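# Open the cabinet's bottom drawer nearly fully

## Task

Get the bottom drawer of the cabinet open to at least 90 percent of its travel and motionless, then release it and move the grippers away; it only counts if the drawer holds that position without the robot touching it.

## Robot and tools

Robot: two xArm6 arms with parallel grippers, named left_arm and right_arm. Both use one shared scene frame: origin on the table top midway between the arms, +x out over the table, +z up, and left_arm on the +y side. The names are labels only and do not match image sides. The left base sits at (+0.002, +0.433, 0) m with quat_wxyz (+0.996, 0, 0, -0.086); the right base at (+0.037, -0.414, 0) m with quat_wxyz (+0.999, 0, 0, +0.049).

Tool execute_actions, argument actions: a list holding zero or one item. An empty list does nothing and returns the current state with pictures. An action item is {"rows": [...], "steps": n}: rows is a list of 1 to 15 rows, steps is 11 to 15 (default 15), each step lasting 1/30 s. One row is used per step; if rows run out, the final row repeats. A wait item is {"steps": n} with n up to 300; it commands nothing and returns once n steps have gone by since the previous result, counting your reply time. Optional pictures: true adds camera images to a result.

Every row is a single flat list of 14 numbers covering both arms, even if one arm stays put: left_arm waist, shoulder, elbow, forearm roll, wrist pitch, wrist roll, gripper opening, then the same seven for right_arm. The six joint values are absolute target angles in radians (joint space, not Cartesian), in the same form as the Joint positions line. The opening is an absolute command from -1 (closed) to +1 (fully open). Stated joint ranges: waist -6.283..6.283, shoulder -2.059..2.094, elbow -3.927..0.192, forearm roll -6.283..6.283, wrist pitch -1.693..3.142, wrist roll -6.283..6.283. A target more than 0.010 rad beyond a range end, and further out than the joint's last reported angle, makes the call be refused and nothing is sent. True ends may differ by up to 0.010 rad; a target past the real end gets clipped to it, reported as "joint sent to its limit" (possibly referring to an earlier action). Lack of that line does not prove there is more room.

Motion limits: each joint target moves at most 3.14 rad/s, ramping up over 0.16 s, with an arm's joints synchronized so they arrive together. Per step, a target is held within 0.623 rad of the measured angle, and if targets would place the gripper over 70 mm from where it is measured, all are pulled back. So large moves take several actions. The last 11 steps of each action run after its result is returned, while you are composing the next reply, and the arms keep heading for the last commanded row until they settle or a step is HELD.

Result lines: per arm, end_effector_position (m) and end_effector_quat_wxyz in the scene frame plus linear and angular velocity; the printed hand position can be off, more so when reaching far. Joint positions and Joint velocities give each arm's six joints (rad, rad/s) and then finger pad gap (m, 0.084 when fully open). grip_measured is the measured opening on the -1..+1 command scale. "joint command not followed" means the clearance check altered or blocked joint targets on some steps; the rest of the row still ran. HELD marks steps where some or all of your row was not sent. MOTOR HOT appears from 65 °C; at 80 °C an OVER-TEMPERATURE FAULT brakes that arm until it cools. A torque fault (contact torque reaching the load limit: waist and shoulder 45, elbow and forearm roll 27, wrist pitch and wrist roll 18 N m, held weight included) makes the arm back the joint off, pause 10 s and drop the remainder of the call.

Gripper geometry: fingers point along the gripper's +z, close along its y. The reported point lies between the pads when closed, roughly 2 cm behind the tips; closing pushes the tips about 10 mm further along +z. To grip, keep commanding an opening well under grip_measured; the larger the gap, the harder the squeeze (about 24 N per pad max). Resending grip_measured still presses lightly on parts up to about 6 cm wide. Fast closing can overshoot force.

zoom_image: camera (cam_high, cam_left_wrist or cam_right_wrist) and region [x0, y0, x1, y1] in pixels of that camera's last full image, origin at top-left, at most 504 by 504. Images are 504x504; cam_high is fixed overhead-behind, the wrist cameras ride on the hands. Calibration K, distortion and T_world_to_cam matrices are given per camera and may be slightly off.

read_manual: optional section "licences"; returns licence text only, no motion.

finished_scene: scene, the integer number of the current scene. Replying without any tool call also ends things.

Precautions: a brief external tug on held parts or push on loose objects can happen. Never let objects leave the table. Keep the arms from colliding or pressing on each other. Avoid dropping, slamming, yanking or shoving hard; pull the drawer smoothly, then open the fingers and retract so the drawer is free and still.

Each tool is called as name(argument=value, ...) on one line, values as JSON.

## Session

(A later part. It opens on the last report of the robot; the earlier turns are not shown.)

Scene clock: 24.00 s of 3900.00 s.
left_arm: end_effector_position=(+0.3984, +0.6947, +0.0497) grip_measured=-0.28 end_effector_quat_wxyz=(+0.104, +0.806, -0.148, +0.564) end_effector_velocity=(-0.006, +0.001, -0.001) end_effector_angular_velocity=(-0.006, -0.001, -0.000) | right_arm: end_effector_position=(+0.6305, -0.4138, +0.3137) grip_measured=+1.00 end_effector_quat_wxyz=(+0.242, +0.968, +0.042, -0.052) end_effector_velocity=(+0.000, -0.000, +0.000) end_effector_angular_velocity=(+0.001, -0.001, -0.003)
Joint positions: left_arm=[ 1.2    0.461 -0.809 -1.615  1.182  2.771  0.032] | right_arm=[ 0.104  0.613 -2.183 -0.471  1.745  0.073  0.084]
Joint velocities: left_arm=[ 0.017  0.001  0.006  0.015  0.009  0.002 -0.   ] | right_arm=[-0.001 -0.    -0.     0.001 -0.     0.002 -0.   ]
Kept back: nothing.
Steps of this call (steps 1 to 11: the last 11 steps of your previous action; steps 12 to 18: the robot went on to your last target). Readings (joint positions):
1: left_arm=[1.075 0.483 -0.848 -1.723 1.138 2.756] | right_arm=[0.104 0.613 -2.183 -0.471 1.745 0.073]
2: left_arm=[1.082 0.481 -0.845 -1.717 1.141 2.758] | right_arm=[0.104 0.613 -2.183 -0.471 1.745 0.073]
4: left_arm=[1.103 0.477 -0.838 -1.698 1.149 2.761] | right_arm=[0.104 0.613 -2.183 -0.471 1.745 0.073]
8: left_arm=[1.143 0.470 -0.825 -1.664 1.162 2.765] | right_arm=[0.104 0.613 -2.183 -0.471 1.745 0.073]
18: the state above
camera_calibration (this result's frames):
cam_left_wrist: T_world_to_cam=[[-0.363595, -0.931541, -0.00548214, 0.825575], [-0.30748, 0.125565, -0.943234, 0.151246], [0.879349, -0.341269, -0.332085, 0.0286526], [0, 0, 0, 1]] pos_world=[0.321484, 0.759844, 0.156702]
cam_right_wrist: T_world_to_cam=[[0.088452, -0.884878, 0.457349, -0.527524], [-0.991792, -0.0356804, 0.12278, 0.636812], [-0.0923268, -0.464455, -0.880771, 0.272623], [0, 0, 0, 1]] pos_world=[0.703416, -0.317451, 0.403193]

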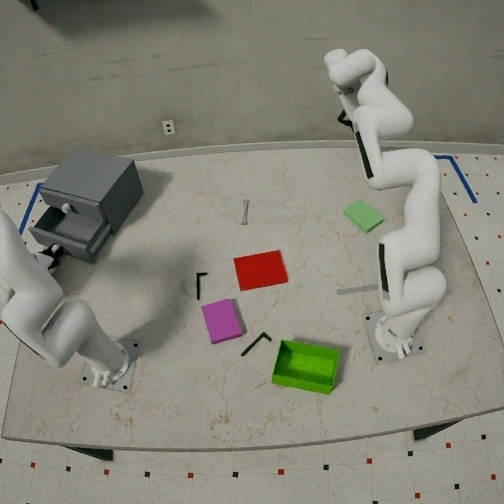

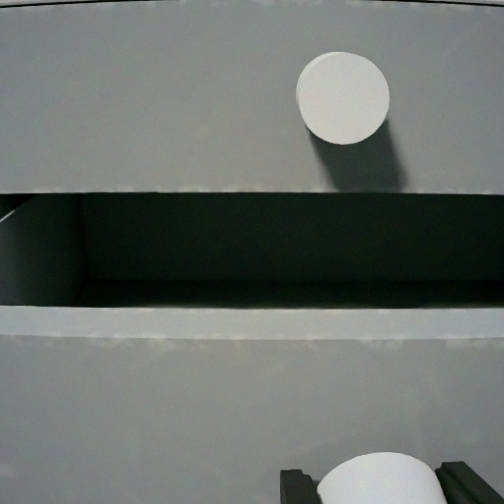

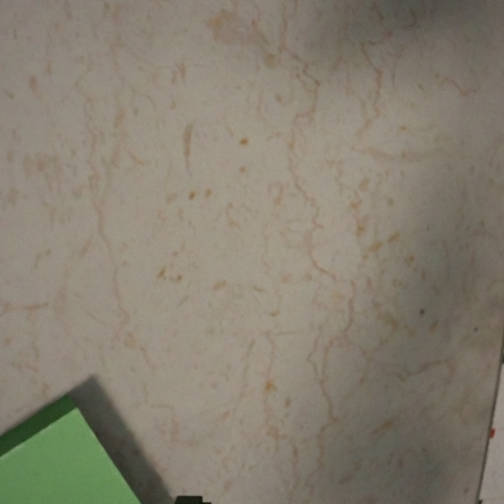

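execute_actions(actions=[{"rows":[[1.2553,0.4549,-0.7974,-1.5642,1.203,2.776,-0.8,0.104,0.613,-2.183,-0.471,1.745,0.073,1]],"steps":11}])

execute_actions(actions=[{"rows":[[1.3104,0.4513,-0.7912,-1.5134,1.2215,2.779,-0.8,0.104,0.613,-2.183,-0.471,1.745,0.073,1]],"steps":11}])

execute_actions(actions=[{"steps":16}], pictures=true)

Scene clock: 24.50 s of 3900.00 s.
left_arm: end_effector_position=(+0.3977, +0.6946, +0.0498) grip_measured=-0.29 end_effector_quat_wxyz=(+0.104, +0.806, -0.148, +0.564) end_effector_velocity=(-0.000, -0.001, -0.000) end_effector_angular_velocity=(-0.002, -0.000, -0.002) | right_arm: end_effector_position=(+0.6305, -0.4138, +0.3137) grip_measured=+1.00 end_effector_quat_wxyz=(+0.242, +0.968, +0.042, -0.052) end_effector_velocity=(-0.000, +0.000, -0.000) end_effector_angular_velocity=(+0.002, -0.001, -0.002)
Joint positions: left_arm=[ 1.202  0.461 -0.808 -1.614  1.183  2.771  0.032] | right_arm=[ 0.104  0.613 -2.183 -0.471  1.745  0.073  0.084]
Joint velocities: left_arm=[-0.     0.002  0.     0.001  0.002 -0.    -0.   ] | right_arm=[-0.001 -0.    -0.     0.002 -0.     0.001 -0.   ]
Kept back: the last 11 steps of this action.
Steps of this call (steps 1 to 15: the robot went on to your last target). Readings (joint positions):
1: left_arm=[1.200 0.461 -0.809 -1.615 1.182 2.771] | right_arm=[0.104 0.613 -2.183 -0.471 1.745 0.073]
2: left_arm=[1.201 0.461 -0.809 -1.614 1.182 2.771] | right_arm=[0.104 0.613 -2.183 -0.471 1.745 0.073]
4: left_arm=[1.201 0.461 -0.809 -1.614 1.183 2.771] | right_arm=[0.104 0.613 -2.183 -0.471 1.745 0.073]
8: left_arm=[1.202 0.461 -0.808 -1.614 1.183 2.771] | right_arm=[0.104 0.613 -2.183 -0.471 1.745 0.073]
15: the state above

Scene clock: 24.87 s of 3900.00 s.
left_arm: end_effector_position=(+0.3801, +0.7017, +0.0499) grip_measured=-0.29 end_effector_quat_wxyz=(+0.104, +0.806, -0.148, +0.564) end_effector_velocity=(-0.007, +0.002, +0.001) end_effector_angular_velocity=(+0.002, -0.003, -0.005) | right_arm: end_effector_position=(+0.6305, -0.4138, +0.3137) grip_measured=+1.00 end_effector_quat_wxyz=(+0.242, +0.968, +0.042, -0.052) end_effector_velocity=(-0.000, +0.000, +0.000) end_effector_angular_velocity=(+0.001, -0.000, -0.001)
Joint positions: left_arm=[ 1.253  0.455 -0.799 -1.567  1.201  2.776  0.032] | right_arm=[ 0.104  0.613 -2.183 -0.471  1.745  0.073  0.084]
Joint velocities: left_arm=[ 0.021 -0.002  0.002  0.023  0.01   0.003 -0.   ] | right_arm=[-0.    -0.    -0.     0.001  0.     0.     0.   ]
Kept back: the last 11 steps of this action.
Steps of this call (steps 1 to 11: the last 11 steps of your previous action). Readings (joint positions):
1: left_arm=[1.202 0.461 -0.808 -1.613 1.184 2.771] | right_arm=[0.104 0.613 -2.183 -0.471 1.745 0.073]
2: left_arm=[1.206 0.460 -0.807 -1.609 1.186 2.772] | right_arm=[0.104 0.613 -2.183 -0.471 1.745 0.073]
4: left_arm=[1.226 0.458 -0.804 -1.591 1.192 2.773] | right_arm=[0.104 0.613 -2.183 -0.471 1.745 0.073]
8: left_arm=[1.249 0.456 -0.799 -1.571 1.199 2.775] | right_arm=[0.104 0.613 -2.183 -0.471 1.745 0.073]
11: the state above

Scene clock: 25.40 s of 3900.00 s.
left_arm: end_effector_position=(+0.3610, +0.7091, +0.0501) grip_measured=-0.29 end_effector_quat_wxyz=(+0.104, +0.805, -0.148, +0.564) end_effector_velocity=(-0.001, -0.000, +0.001) end_effector_angular_velocity=(+0.001, -0.003, -0.003) | right_arm: end_effector_position=(+0.6305, -0.4138, +0.3137) grip_measured=+1.00 end_effector_quat_wxyz=(+0.242, +0.968, +0.042, -0.052) end_effector_velocity=(+0.000, -0.001, +0.000) end_effector_angular_velocity=(-0.001, +0.001, +0.001)
Joint positions: left_arm=[ 1.31   0.451 -0.792 -1.515  1.22   2.779  0.032] | right_arm=[ 0.104  0.613 -2.183 -0.471  1.745  0.073  0.084]
Joint velocities: left_arm=[ 0.004 -0.002  0.001  0.005  0.004  0.002 -0.   ] | right_arm=[-0.001  0.    -0.    -0.001  0.    -0.002 -0.   ]
Kept back: nothing.
Steps of this call (steps 1 to 11: the last 11 steps of your previous action; steps 12 to 16: the robot went on to your last target). Readings (joint positions):
1: left_arm=[1.254 0.455 -0.798 -1.566 1.201 2.776] | right_arm=[0.104 0.613 -2.183 -0.471 1.745 0.073]
2: left_arm=[1.259 0.455 -0.798 -1.561 1.203 2.776] | right_arm=[0.104 0.613 -2.183 -0.471 1.745 0.073]
4: left_arm=[1.280 0.454 -0.796 -1.542 1.210 2.777] | right_arm=[0.104 0.613 -2.183 -0.471 1.745 0.073]
8: left_arm=[1.304 0.452 -0.793 -1.521 1.217 2.779] | right_arm=[0.104 0.613 -2.183 -0.471 1.745 0.073]
16: the state above
camera_calibration (this result's frames):
cam_left_wrist: T_world_to_cam=[[-0.363524, -0.931568, -0.00559594, 0.825352], [-0.306318, 0.125203, -0.94366, 0.138192], [0.879784, -0.341329, -0.33087, 0.066365], [0, 0, 0, 1]] pos_world=[0.283979, 0.774221, 0.156983]
cam_right_wrist: T_world_to_cam=[[0.088452, -0.884878, 0.457349, -0.527524], [-0.991792, -0.0356804, 0.12278, 0.636812], [-0.0923268, -0.464455, -0.880771, 0.272623], [0, 0, 0, 1]] pos_world=[0.703416, -0.317451, 0.403193]

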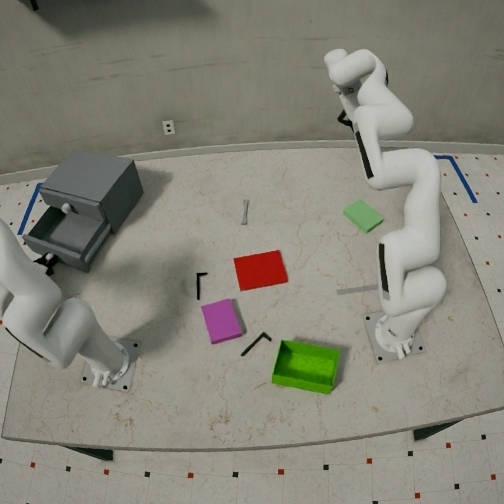

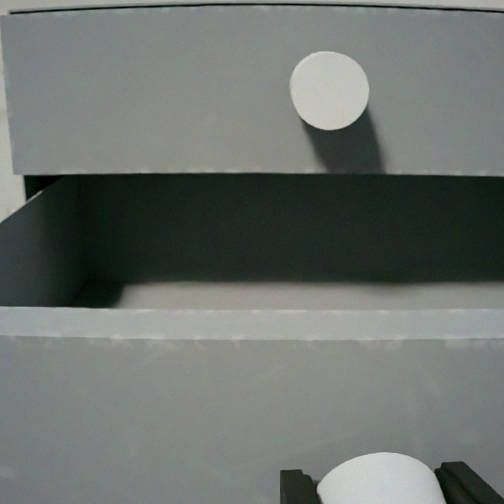

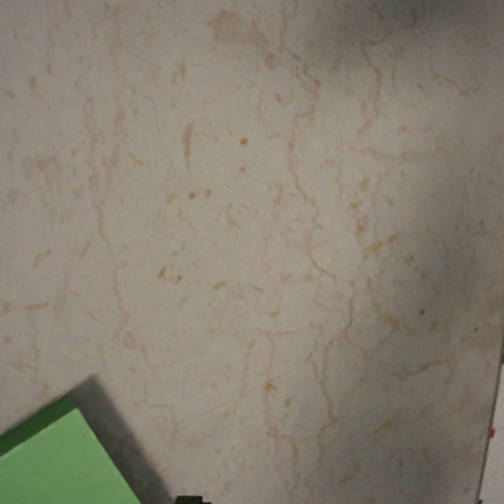

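execute_actions(actions=[{"rows":[[1.3667,0.4497,-0.7888,-1.4608,1.2396,2.7815,-0.8,0.104,0.613,-2.183,-0.471,1.745,0.073,1]],"steps":11}])

execute_actions(actions=[{"steps":16}], pictures=true)

Scene clock: 25.83 s of 3900.00 s.
left_arm: end_effector_position=(+0.3608, +0.7088, +0.0502) grip_measured=-0.29 end_effector_quat_wxyz=(+0.104, +0.805, -0.148, +0.565) end_effector_velocity=(-0.000, -0.000, -0.000) end_effector_angular_velocity=(-0.001, +0.000, -0.001) | right_arm: end_effector_position=(+0.6305, -0.4138, +0.3137) grip_measured=+1.00 end_effector_quat_wxyz=(+0.242, +0.968, +0.042, -0.052) end_effector_velocity=(+0.000, +0.000, -0.000) end_effector_angular_velocity=(+0.001, +0.001, +0.001)
Joint positions: left_arm=[ 1.311  0.451 -0.792 -1.514  1.221  2.779  0.032] | right_arm=[ 0.104  0.613 -2.183 -0.471  1.745  0.073  0.084]
Joint velocities: left_arm=[ 0.     0.     0.     0.001  0.001 -0.001 -0.   ] | right_arm=[-0.     0.     0.     0.001 -0.    -0.001  0.   ]
Kept back: the last 11 steps of this action.
Steps of this call (steps 1 to 13: the robot went on to your last target). Readings (joint positions):
1: left_arm=[1.310 0.451 -0.792 -1.514 1.220 2.779] | right_arm=[0.104 0.613 -2.183 -0.471 1.745 0.073]
2: left_arm=[1.310 0.451 -0.792 -1.514 1.220 2.779] | right_arm=[0.104 0.613 -2.183 -0.471 1.745 0.073]
4: left_arm=[1.311 0.451 -0.792 -1.514 1.220 2.779] | right_arm=[0.104 0.613 -2.183 -0.471 1.745 0.073]
8: left_arm=[1.311 0.451 -0.792 -1.514 1.221 2.779] | right_arm=[0.104 0.613 -2.183 -0.471 1.745 0.073]
13: the state above

Scene clock: 26.37 s of 3900.00 s.
left_arm: end_effector_position=(+0.3421, +0.7162, +0.0502) grip_measured=-0.29 end_effector_quat_wxyz=(+0.104, +0.805, -0.149, +0.564) end_effector_velocity=(-0.001, +0.000, +0.000) end_effector_angular_velocity=(-0.001, -0.002, -0.002) | right_arm: end_effector_position=(+0.6305, -0.4138, +0.3137) grip_measured=+1.00 end_effector_quat_wxyz=(+0.242, +0.968, +0.042, -0.052) end_effector_velocity=(+0.000, +0.001, -0.000) end_effector_angular_velocity=(-0.001, +0.001, +0.002)
Joint positions: left_arm=[ 1.366  0.45  -0.79  -1.462  1.239  2.781  0.032] | right_arm=[ 0.104  0.613 -2.183 -0.471  1.745  0.073  0.084]
Joint velocities: left_arm=[ 0.004  0.    -0.001  0.005  0.004  0.    -0.   ] | right_arm=[ 0.001  0.     0.    -0.001 -0.    -0.001  0.   ]
Kept back: nothing.
Steps of this call (steps 1 to 11: the last 11 steps of your previous action; steps 12 to 16: the robot went on to your last target). Readings (joint positions):
1: left_arm=[1.311 0.451 -0.792 -1.513 1.221 2.779] | right_arm=[0.104 0.613 -2.183 -0.471 1.745 0.073]
2: left_arm=[1.315 0.451 -0.792 -1.509 1.223 2.779] | right_arm=[0.104 0.613 -2.183 -0.471 1.745 0.073]
4: left_arm=[1.336 0.451 -0.791 -1.490 1.229 2.780] | right_arm=[0.104 0.613 -2.183 -0.471 1.745 0.073]
8: left_arm=[1.360 0.450 -0.790 -1.468 1.236 2.781] | right_arm=[0.104 0.613 -2.183 -0.471 1.745 0.073]
16: the state above
camera_calibration (this result's frames):
cam_left_wrist: T_world_to_cam=[[-0.364043, -0.931364, -0.00572451, 0.825151], [-0.306398, 0.125562, -0.943586, 0.131341], [0.879541, -0.341752, -0.331078, 0.0858768], [0, 0, 0, 1]] pos_world=[0.265101, 0.781374, 0.157087]
cam_right_wrist: T_world_to_cam=[[0.0884521, -0.884878, 0.457349, -0.527524], [-0.991792, -0.0356805, 0.12278, 0.636812], [-0.0923267, -0.464455, -0.880771, 0.272623], [0, 0, 0, 1]] pos_world=[0.703416, -0.317451, 0.403193]

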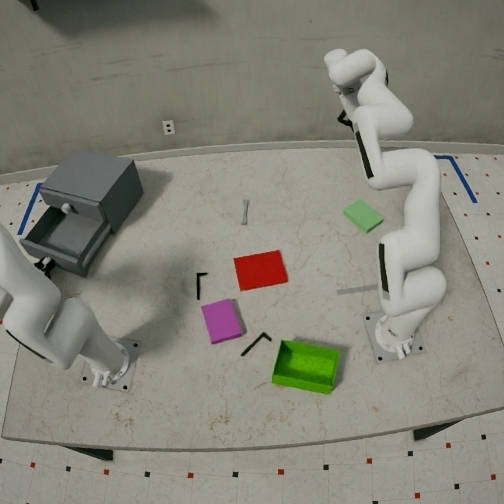

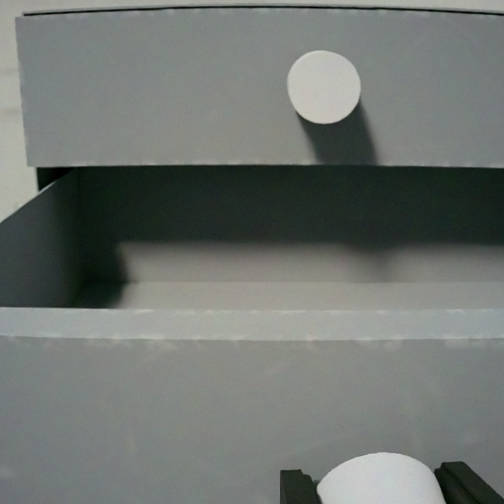

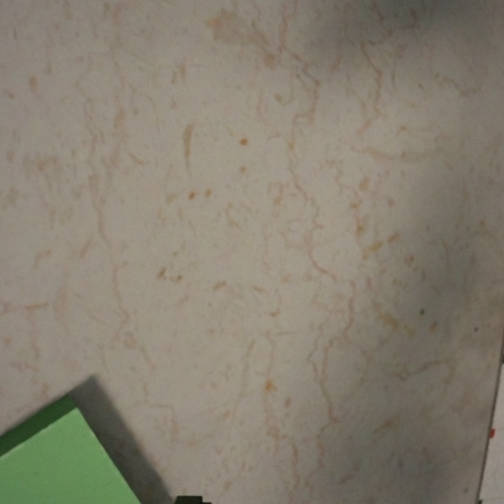

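execute_actions(actions=[{"rows":[[1.41,0.45,-0.79,-1.4202,1.2531,2.783,-0.8,0.104,0.613,-2.183,-0.471,1.745,0.073,1]],"steps":11}])

execute_actions(actions=[{"steps":16}], pictures=true)

Scene clock: 26.73 s of 3900.00 s.
left_arm: end_effector_position=(+0.3419, +0.7160, +0.0502) grip_measured=-0.29 end_effector_quat_wxyz=(+0.104, +0.805, -0.149, +0.564) end_effector_velocity=(+0.000, -0.000, +0.000) end_effector_angular_velocity=(-0.002, -0.001, -0.001) | right_arm: end_effector_position=(+0.6305, -0.4138, +0.3137) grip_measured=+1.00 end_effector_quat_wxyz=(+0.242, +0.968, +0.042, -0.052) end_effector_velocity=(-0.000, +0.001, -0.000) end_effector_angular_velocity=(+0.001, +0.000, +0.002)
Joint positions: left_arm=[ 1.367  0.45  -0.789 -1.461  1.239  2.781  0.032] | right_arm=[ 0.104  0.613 -2.183 -0.471  1.745  0.073  0.084]
Joint velocities: left_arm=[ 0.     0.001 -0.     0.001  0.002 -0.001 -0.   ] | right_arm=[ 0.002 -0.     0.     0.001  0.    -0.     0.   ]
Kept back: the last 11 steps of this action.
Steps of this call (steps 1 to 11: the robot went on to your last target). Readings (joint positions):
1: left_arm=[1.367 0.450 -0.790 -1.462 1.239 2.781] | right_arm=[0.104 0.613 -2.183 -0.471 1.745 0.073]
2: left_arm=[1.367 0.450 -0.790 -1.462 1.239 2.781] | right_arm=[0.104 0.613 -2.183 -0.471 1.745 0.073]
4: left_arm=[1.367 0.450 -0.790 -1.461 1.239 2.781] | right_arm=[0.104 0.613 -2.183 -0.471 1.745 0.073]
8: left_arm=[1.367 0.450 -0.790 -1.461 1.239 2.781] | right_arm=[0.104 0.613 -2.183 -0.471 1.745 0.073]
11: the state above

Scene clock: 27.27 s of 3900.00 s.
left_arm: end_effector_position=(+0.3275, +0.7217, +0.0501) grip_measured=-0.29 end_effector_quat_wxyz=(+0.104, +0.806, -0.149, +0.564) end_effector_velocity=(-0.001, -0.001, -0.000) end_effector_angular_velocity=(-0.004, -0.001, -0.003) | right_arm: end_effector_position=(+0.6305, -0.4138, +0.3137) grip_measured=+1.00 end_effector_quat_wxyz=(+0.242, +0.968, +0.042, -0.052) end_effector_velocity=(-0.000, -0.000, -0.000) end_effector_angular_velocity=(+0.001, +0.001, -0.001)
Joint positions: left_arm=[ 1.409  0.45  -0.791 -1.421  1.253  2.783  0.032] | right_arm=[ 0.104  0.613 -2.183 -0.471  1.745  0.073  0.084]
Joint velocities: left_arm=[ 0.002  0.002  0.     0.004  0.004  0.    -0.   ] | right_arm=[-0.     0.    -0.     0.001  0.     0.    -0.   ]
Kept back: nothing.
Steps of this call (steps 1 to 11: the last 11 steps of your previous action; steps 12 to 16: the robot went on to your last target). Readings (joint positions):
1: left_arm=[1.367 0.450 -0.789 -1.461 1.239 2.782] | right_arm=[0.104 0.613 -2.183 -0.471 1.745 0.073]
2: left_arm=[1.371 0.450 -0.790 -1.457 1.241 2.782] | right_arm=[0.104 0.613 -2.183 -0.471 1.745 0.073]
4: left_arm=[1.387 0.450 -0.790 -1.442 1.246 2.782] | right_arm=[0.104 0.613 -2.183 -0.471 1.745 0.073]
8: left_arm=[1.405 0.450 -0.790 -1.426 1.251 2.783] | right_arm=[0.104 0.613 -2.183 -0.471 1.745 0.073]
16: the state above
camera_calibration (this result's frames):
cam_left_wrist: T_world_to_cam=[[-0.364528, -0.931173, -0.00603915, 0.825026], [-0.306678, 0.126174, -0.943413, 0.125782], [0.879243, -0.342048, -0.331565, 0.100881], [0, 0, 0, 1]] pos_world=[0.250621, 0.786877, 0.157095]
cam_right_wrist: T_world_to_cam=[[0.0884521, -0.884878, 0.457349, -0.527524], [-0.991792, -0.0356806, 0.12278, 0.636812], [-0.0923266, -0.464455, -0.880771, 0.272623], [0, 0, 0, 1]] pos_world=[0.703416, -0.317451, 0.403193]

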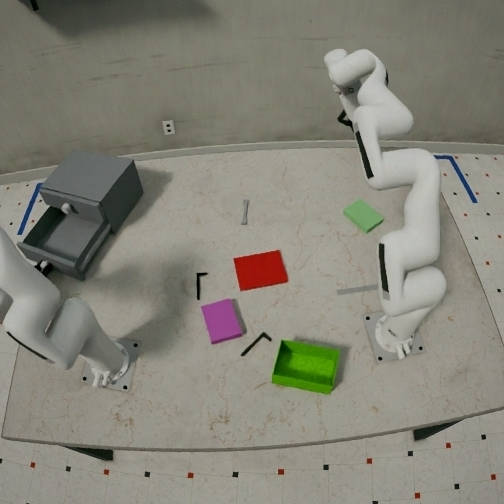

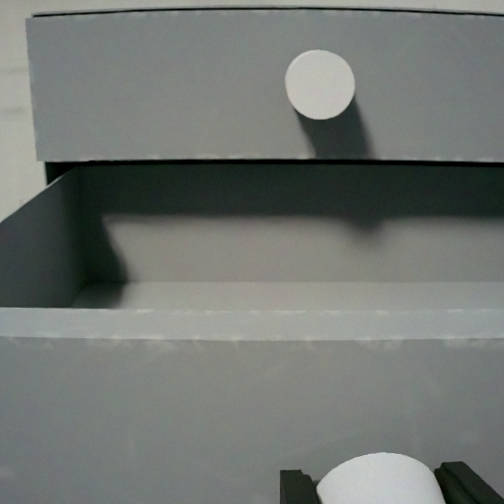

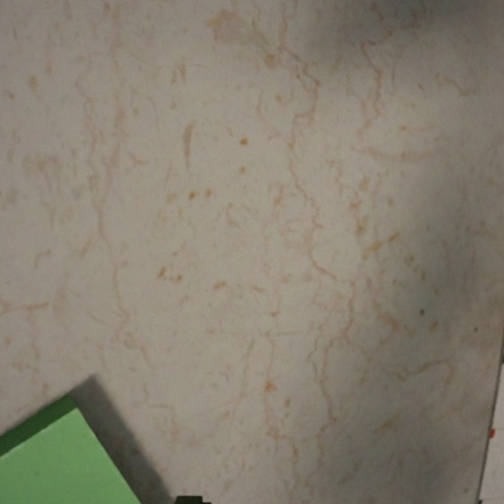

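execute_actions(actions=[{"rows":[[1.4443,0.4506,-0.7913,-1.3871,1.2637,2.783,-0.8,0.104,0.613,-2.183,-0.471,1.745,0.073,1]],"steps":11}])

execute_actions(actions=[{"steps":16}], pictures=true)

Scene clock: 27.63 s of 3900.00 s.
left_arm: end_effector_position=(+0.3274, +0.7216, +0.0501) grip_measured=-0.29 end_effector_quat_wxyz=(+0.104, +0.806, -0.149, +0.564) end_effector_velocity=(-0.000, -0.000, -0.001) end_effector_angular_velocity=(+0.000, +0.001, +0.000) | right_arm: end_effector_position=(+0.6305, -0.4138, +0.3137) grip_measured=+1.00 end_effector_quat_wxyz=(+0.242, +0.968, +0.042, -0.052) end_effector_velocity=(-0.000, +0.001, +0.000) end_effector_angular_velocity=(+0.001, -0.000, +0.001)
Joint positions: left_arm=[ 1.41   0.45  -0.791 -1.421  1.253  2.783  0.032] | right_arm=[ 0.104  0.613 -2.183 -0.471  1.745  0.073  0.084]
Joint velocities: left_arm=[ 0.001  0.001  0.001  0.    -0.001  0.001 -0.   ] | right_arm=[ 0.001 -0.001  0.     0.001  0.     0.001  0.   ]
Kept back: the last 11 steps of this action.
Steps of this call (steps 1 to 11: the robot went on to your last target). Readings (joint positions):
1: left_arm=[1.410 0.450 -0.791 -1.421 1.253 2.783] | right_arm=[0.104 0.613 -2.183 -0.471 1.745 0.073]
2: left_arm=[1.410 0.450 -0.791 -1.421 1.253 2.783] | right_arm=[0.104 0.613 -2.183 -0.471 1.745 0.073]
4: left_arm=[1.410 0.450 -0.791 -1.421 1.253 2.783] | right_arm=[0.104 0.613 -2.183 -0.471 1.745 0.073]
8: left_arm=[1.410 0.450 -0.791 -1.421 1.253 2.783] | right_arm=[0.104 0.613 -2.183 -0.471 1.745 0.073]
11: the state above

Scene clock: 28.17 s of 3900.00 s.
left_arm: end_effector_position=(+0.3171, +0.7255, +0.0520) grip_measured=-0.29 end_effector_quat_wxyz=(+0.104, +0.804, -0.149, +0.566) end_effector_velocity=(-0.004, +0.003, -0.003) end_effector_angular_velocity=(-0.001, +0.007, +0.011) | right_arm: end_effector_position=(+0.6305, -0.4138, +0.3137) grip_measured=+1.00 end_effector_quat_wxyz=(+0.242, +0.968, +0.042, -0.052) end_effector_velocity=(+0.000, -0.001, -0.000) end_effector_angular_velocity=(-0.001, +0.000, -0.002)
Joint positions: left_arm=[ 1.442  0.448 -0.792 -1.391  1.269  2.783  0.031] | right_arm=[ 0.104  0.613 -2.183 -0.471  1.745  0.073  0.084]
Joint velocities: left_arm=[ 0.009  0.002  0.002  0.    -0.007  0.    -0.   ] | right_arm=[-0.002  0.    -0.    -0.001  0.    -0.     0.   ]
Kept back: nothing.
Steps of this call (steps 1 to 11: the last 11 steps of your previous action; steps 12 to 16: the robot went on to your last target). Readings (joint positions):
1: left_arm=[1.410 0.450 -0.791 -1.420 1.253 2.783] | right_arm=[0.104 0.613 -2.183 -0.471 1.745 0.073]
2: left_arm=[1.413 0.450 -0.791 -1.417 1.255 2.783] | right_arm=[0.104 0.613 -2.183 -0.471 1.745 0.073]
4: left_arm=[1.423 0.450 -0.793 -1.406 1.263 2.783] | right_arm=[0.104 0.613 -2.183 -0.471 1.745 0.073]
8: left_arm=[1.436 0.448 -0.793 -1.394 1.269 2.783] | right_arm=[0.104 0.613 -2.183 -0.471 1.745 0.073]
16: the state above
camera_calibration (this result's frames):
cam_left_wrist: T_world_to_cam=[[-0.365772, -0.930679, -0.00685868, 0.824805], [-0.302132, 0.125707, -0.944941, 0.122838], [0.880299, -0.343561, -0.327168, 0.112447], [0, 0, 0, 1]] pos_world=[0.239817, 0.79082, 0.15852]
cam_right_wrist: T_world_to_cam=[[0.0884523, -0.884878, 0.457349, -0.527524], [-0.991792, -0.0356807, 0.12278, 0.636812], [-0.0923268, -0.464455, -0.880771, 0.272623], [0, 0, 0, 1]] pos_world=[0.703416, -0.317451, 0.403193]

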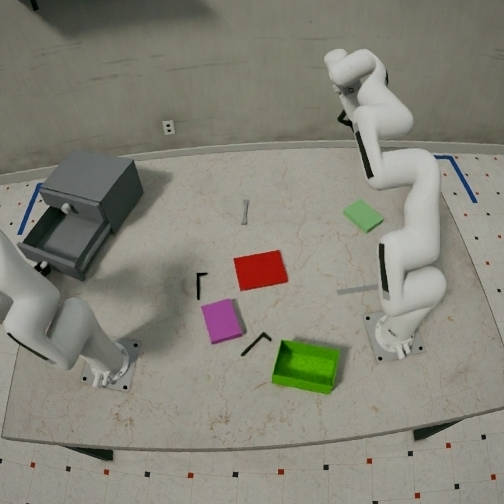

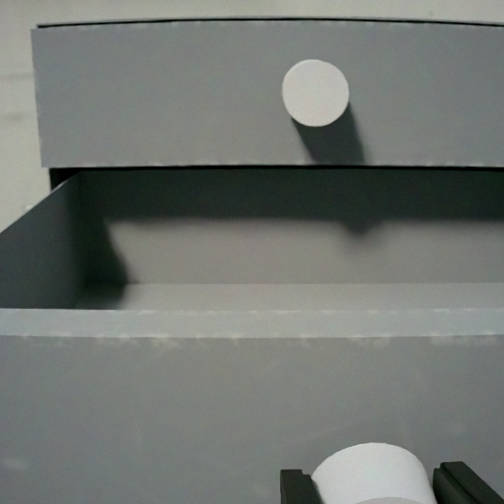

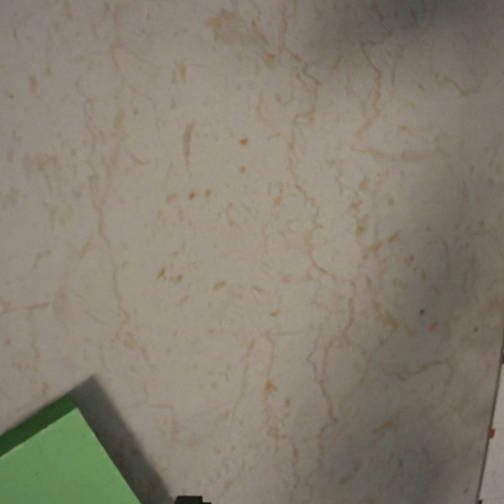

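At the stop. Release and retreat.

execute_actions(actions=[{"rows":[[1.4443,0.4506,-0.7913,-1.3871,1.2637,2.783,1,0.104,0.613,-2.183,-0.471,1.745,0.073,1]],"steps":11}])

execute_actions(actions=[{"rows":[[1.75,0.44,-0.8,-1.2,1.32,2.783,1,0.104,0.613,-2.183,-0.471,1.745,0.073,1]],"steps":15}])

execute_actions(actions=[{"rows":[[1.85,0.1,-0.8,-1.2,1.32,2.783,1,0.104,0.613,-2.183,-0.471,1.745,0.073,1]],"steps":15}])

execute_actions(actions=[{"steps":25}], pictures=true)

Scene clock: 28.90 s of 3900.00 s.
left_arm: end_effector_position=(+0.3164, +0.7256, +0.0513) grip_measured=-0.29 end_effector_quat_wxyz=(+0.105, +0.804, -0.147, +0.566) end_effector_velocity=(-0.000, +0.000, -0.000) end_effector_angular_velocity=(-0.002, +0.000, +0.002) | right_arm: end_effector_position=(+0.6305, -0.4138, +0.3137) grip_measured=+1.00 end_effector_quat_wxyz=(+0.242, +0.968, +0.042, -0.052) end_effector_velocity=(+0.000, +0.001, +0.000) end_effector_angular_velocity=(+0.002, -0.001, +0.002)
Joint positions: left_arm=[ 1.444  0.45  -0.792 -1.391  1.269  2.783  0.031] | right_arm=[ 0.104  0.613 -2.183 -0.471  1.745  0.073  0.084]
Joint velocities: left_arm=[ 0.001  0.     0.001 -0.001  0.    -0.001  0.   ] | right_arm=[ 0.001 -0.001  0.     0.002 -0.001 -0.     0.   ]
Kept back: the last 11 steps of this action.
Steps of this call (steps 1 to 15: the robot went on to your last target; steps 16 to 22: nothing new was sent). Readings (joint positions):
1: left_arm=[1.443 0.448 -0.792 -1.391 1.268 2.783] | right_arm=[0.104 0.613 -2.183 -0.471 1.745 0.073]
2: left_arm=[1.443 0.448 -0.792 -1.391 1.268 2.783] | right_arm=[0.104 0.613 -2.183 -0.471 1.745 0.073]
4: left_arm=[1.443 0.449 -0.792 -1.391 1.268 2.783] | right_arm=[0.104 0.613 -2.183 -0.471 1.745 0.073]
8: left_arm=[1.444 0.449 -0.792 -1.391 1.268 2.783] | right_arm=[0.104 0.613 -2.183 -0.471 1.745 0.073]
22: the state above

Scene clock: 29.40 s of 3900.00 s.
left_arm: end_effector_position=(+0.2995, +0.7329, +0.0498) grip_measured=+1.00 end_effector_quat_wxyz=(+0.101, +0.807, -0.143, +0.564) end_effector_velocity=(-0.320, +0.176, +0.009) end_effector_angular_velocity=(+0.037, +0.033, +0.354) | right_arm: end_effector_position=(+0.6305, -0.4138, +0.3137) grip_measured=+1.00 end_effector_quat_wxyz=(+0.242, +0.968, +0.042, -0.052) end_effector_velocity=(-0.000, -0.001, -0.000) end_effector_angular_velocity=(+0.001, +0.001, -0.003)
Joint positions: left_arm=[ 1.492  0.45  -0.791 -1.356  1.274  2.783  0.084] | right_arm=[ 0.104  0.613 -2.183 -0.471  1.745  0.073  0.084]
Joint velocities: left_arm=[ 0.96  -0.032 -0.031  0.584  0.168 -0.     0.   ] | right_arm=[-0.002  0.     0.     0.001  0.001  0.001 -0.   ]
Steps of this call (steps 1 to 11: the last 11 steps of your previous action; steps 12 to 15: the first 4 steps of this action). Readings (joint positions):
12: left_arm=[1.446 0.451 -0.790 -1.386 1.263 2.783] | right_arm=[0.104 0.613 -2.183 -0.471 1.745 0.073]
13: left_arm=[1.451 0.451 -0.790 -1.383 1.264 2.783] | right_arm=[0.104 0.613 -2.183 -0.471 1.745 0.073]
15: the state above

Scene clock: 29.90 s of 3900.00 s.
left_arm: end_effector_position=(+0.2069, +0.7775, +0.0662) grip_measured=+1.00 end_effector_quat_wxyz=(+0.053, +0.818, -0.111, +0.561) end_effector_velocity=(-0.094, +0.227, +0.298) end_effector_angular_velocity=(+0.870, +0.011, +0.255) | right_arm: end_effector_position=(+0.6305, -0.4138, +0.3137) grip_measured=+1.00 end_effector_quat_wxyz=(+0.242, +0.968, +0.042, -0.052) end_effector_velocity=(-0.000, -0.000, -0.000) end_effector_angular_velocity=(-0.000, +0.000, -0.001)
Joint positions: left_arm=[ 1.758  0.397 -0.795 -1.203  1.319  2.783  0.084] | right_arm=[ 0.104  0.613 -2.183 -0.471  1.745  0.073  0.084]
Joint velocities: left_arm=[ 0.266 -0.871 -0.     0.009  0.006  0.001  0.   ] | right_arm=[-0.     0.001 -0.     0.     0.     0.001  0.   ]
Steps of this call (steps 1 to 11: the last 11 steps of your previous action; steps 12 to 15: the first 4 steps of this action). Readings (joint positions):
12: left_arm=[1.742 0.440 -0.799 -1.205 1.318 2.783] | right_arm=[0.104 0.613 -2.183 -0.471 1.745 0.073]
13: left_arm=[1.745 0.436 -0.798 -1.204 1.319 2.783] | right_arm=[0.104 0.613 -2.183 -0.471 1.745 0.073]
15: the state above

Scene clock: 30.73 s of 3900.00 s.
left_arm: end_effector_position=(+0.1694, +0.8396, +0.1758) grip_measured=+1.00 end_effector_quat_wxyz=(-0.093, +0.827, -0.157, +0.532) end_effector_velocity=(-0.001, +0.001, +0.003) end_effector_angular_velocity=(+0.008, +0.001, +0.002) | right_arm: end_effector_position=(+0.6305, -0.4138, +0.3137) grip_measured=+1.00 end_effector_quat_wxyz=(+0.242, +0.968, +0.042, -0.052) end_effector_velocity=(+0.000, -0.001, -0.000) end_effector_angular_velocity=(+0.001, +0.002, +0.001)
Joint positions: left_arm=[ 1.85   0.101 -0.8   -1.2    1.32   2.783  0.084] | right_arm=[ 0.104  0.613 -2.183 -0.471  1.745  0.073  0.084]
Joint velocities: left_arm=[ 0.002 -0.006 -0.001 -0.    -0.     0.    -0.   ] | right_arm=[-0.001  0.001 -0.     0.001  0.    -0.003  0.   ]
Kept back: nothing.
Steps of this call (steps 1 to 11: the last 11 steps of your previous action; steps 12 to 25: the robot went on to your last target). Readings (joint positions):
1: left_arm=[1.767 0.366 -0.796 -1.203 1.319 2.783] | right_arm=[0.104 0.613 -2.183 -0.471 1.745 0.073]
2: left_arm=[1.777 0.334 -0.799 -1.203 1.319 2.783] | right_arm=[0.104 0.613 -2.183 -0.471 1.745 0.073]
4: left_arm=[1.795 0.275 -0.802 -1.202 1.319 2.783] | right_arm=[0.104 0.613 -2.183 -0.471 1.745 0.073]
8: left_arm=[1.829 0.165 -0.801 -1.201 1.320 2.783] | right_arm=[0.104 0.613 -2.183 -0.471 1.745 0.073]
25: the state above
camera_calibration (this result's frames):
cam_left_wrist: T_world_to_cam=[[-0.168272, -0.93034, -0.325811, 0.900169], [-0.372502, 0.366031, -0.852798, -0.0251448], [0.912648, -0.0221369, -0.408146, 0.0611285], [0, 0, 0, 1]] pos_world=[0.0863181, 0.84802, 0.296791]
cam_right_wrist: T_world_to_cam=[[0.0884522, -0.884878, 0.457349, -0.527524], [-0.991792, -0.0356806, 0.12278, 0.636812], [-0.0923269, -0.464455, -0.880771, 0.272623], [0, 0, 0, 1]] pos_world=[0.703416, -0.317451, 0.403193]

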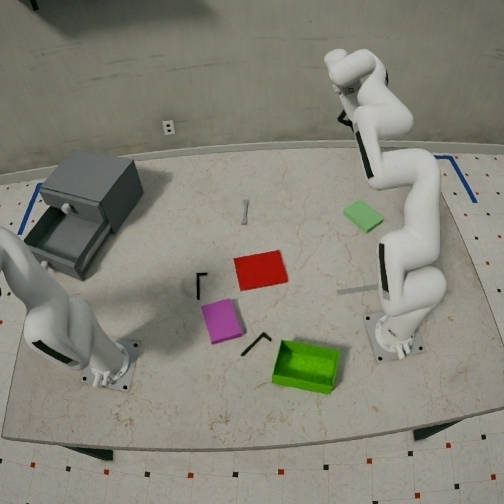

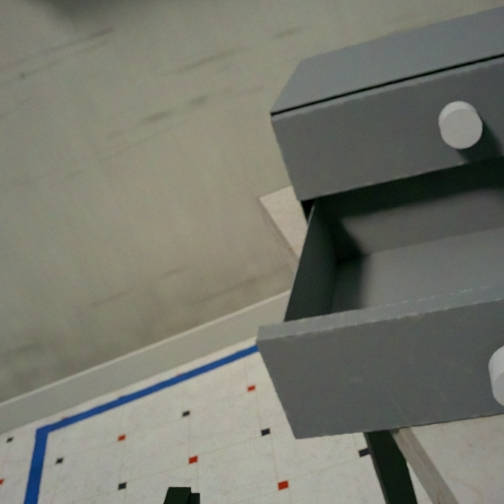

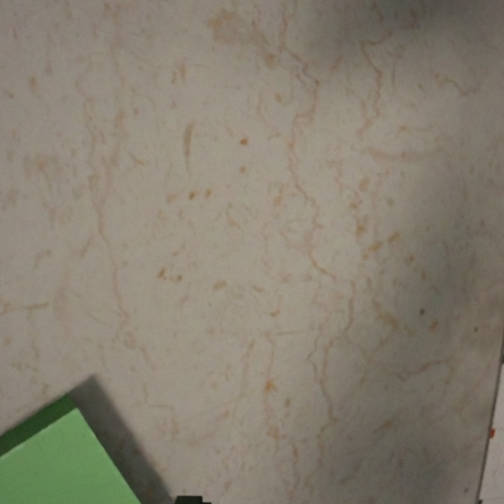

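finished_scene(scene=1)

The scene is finished: the task was done.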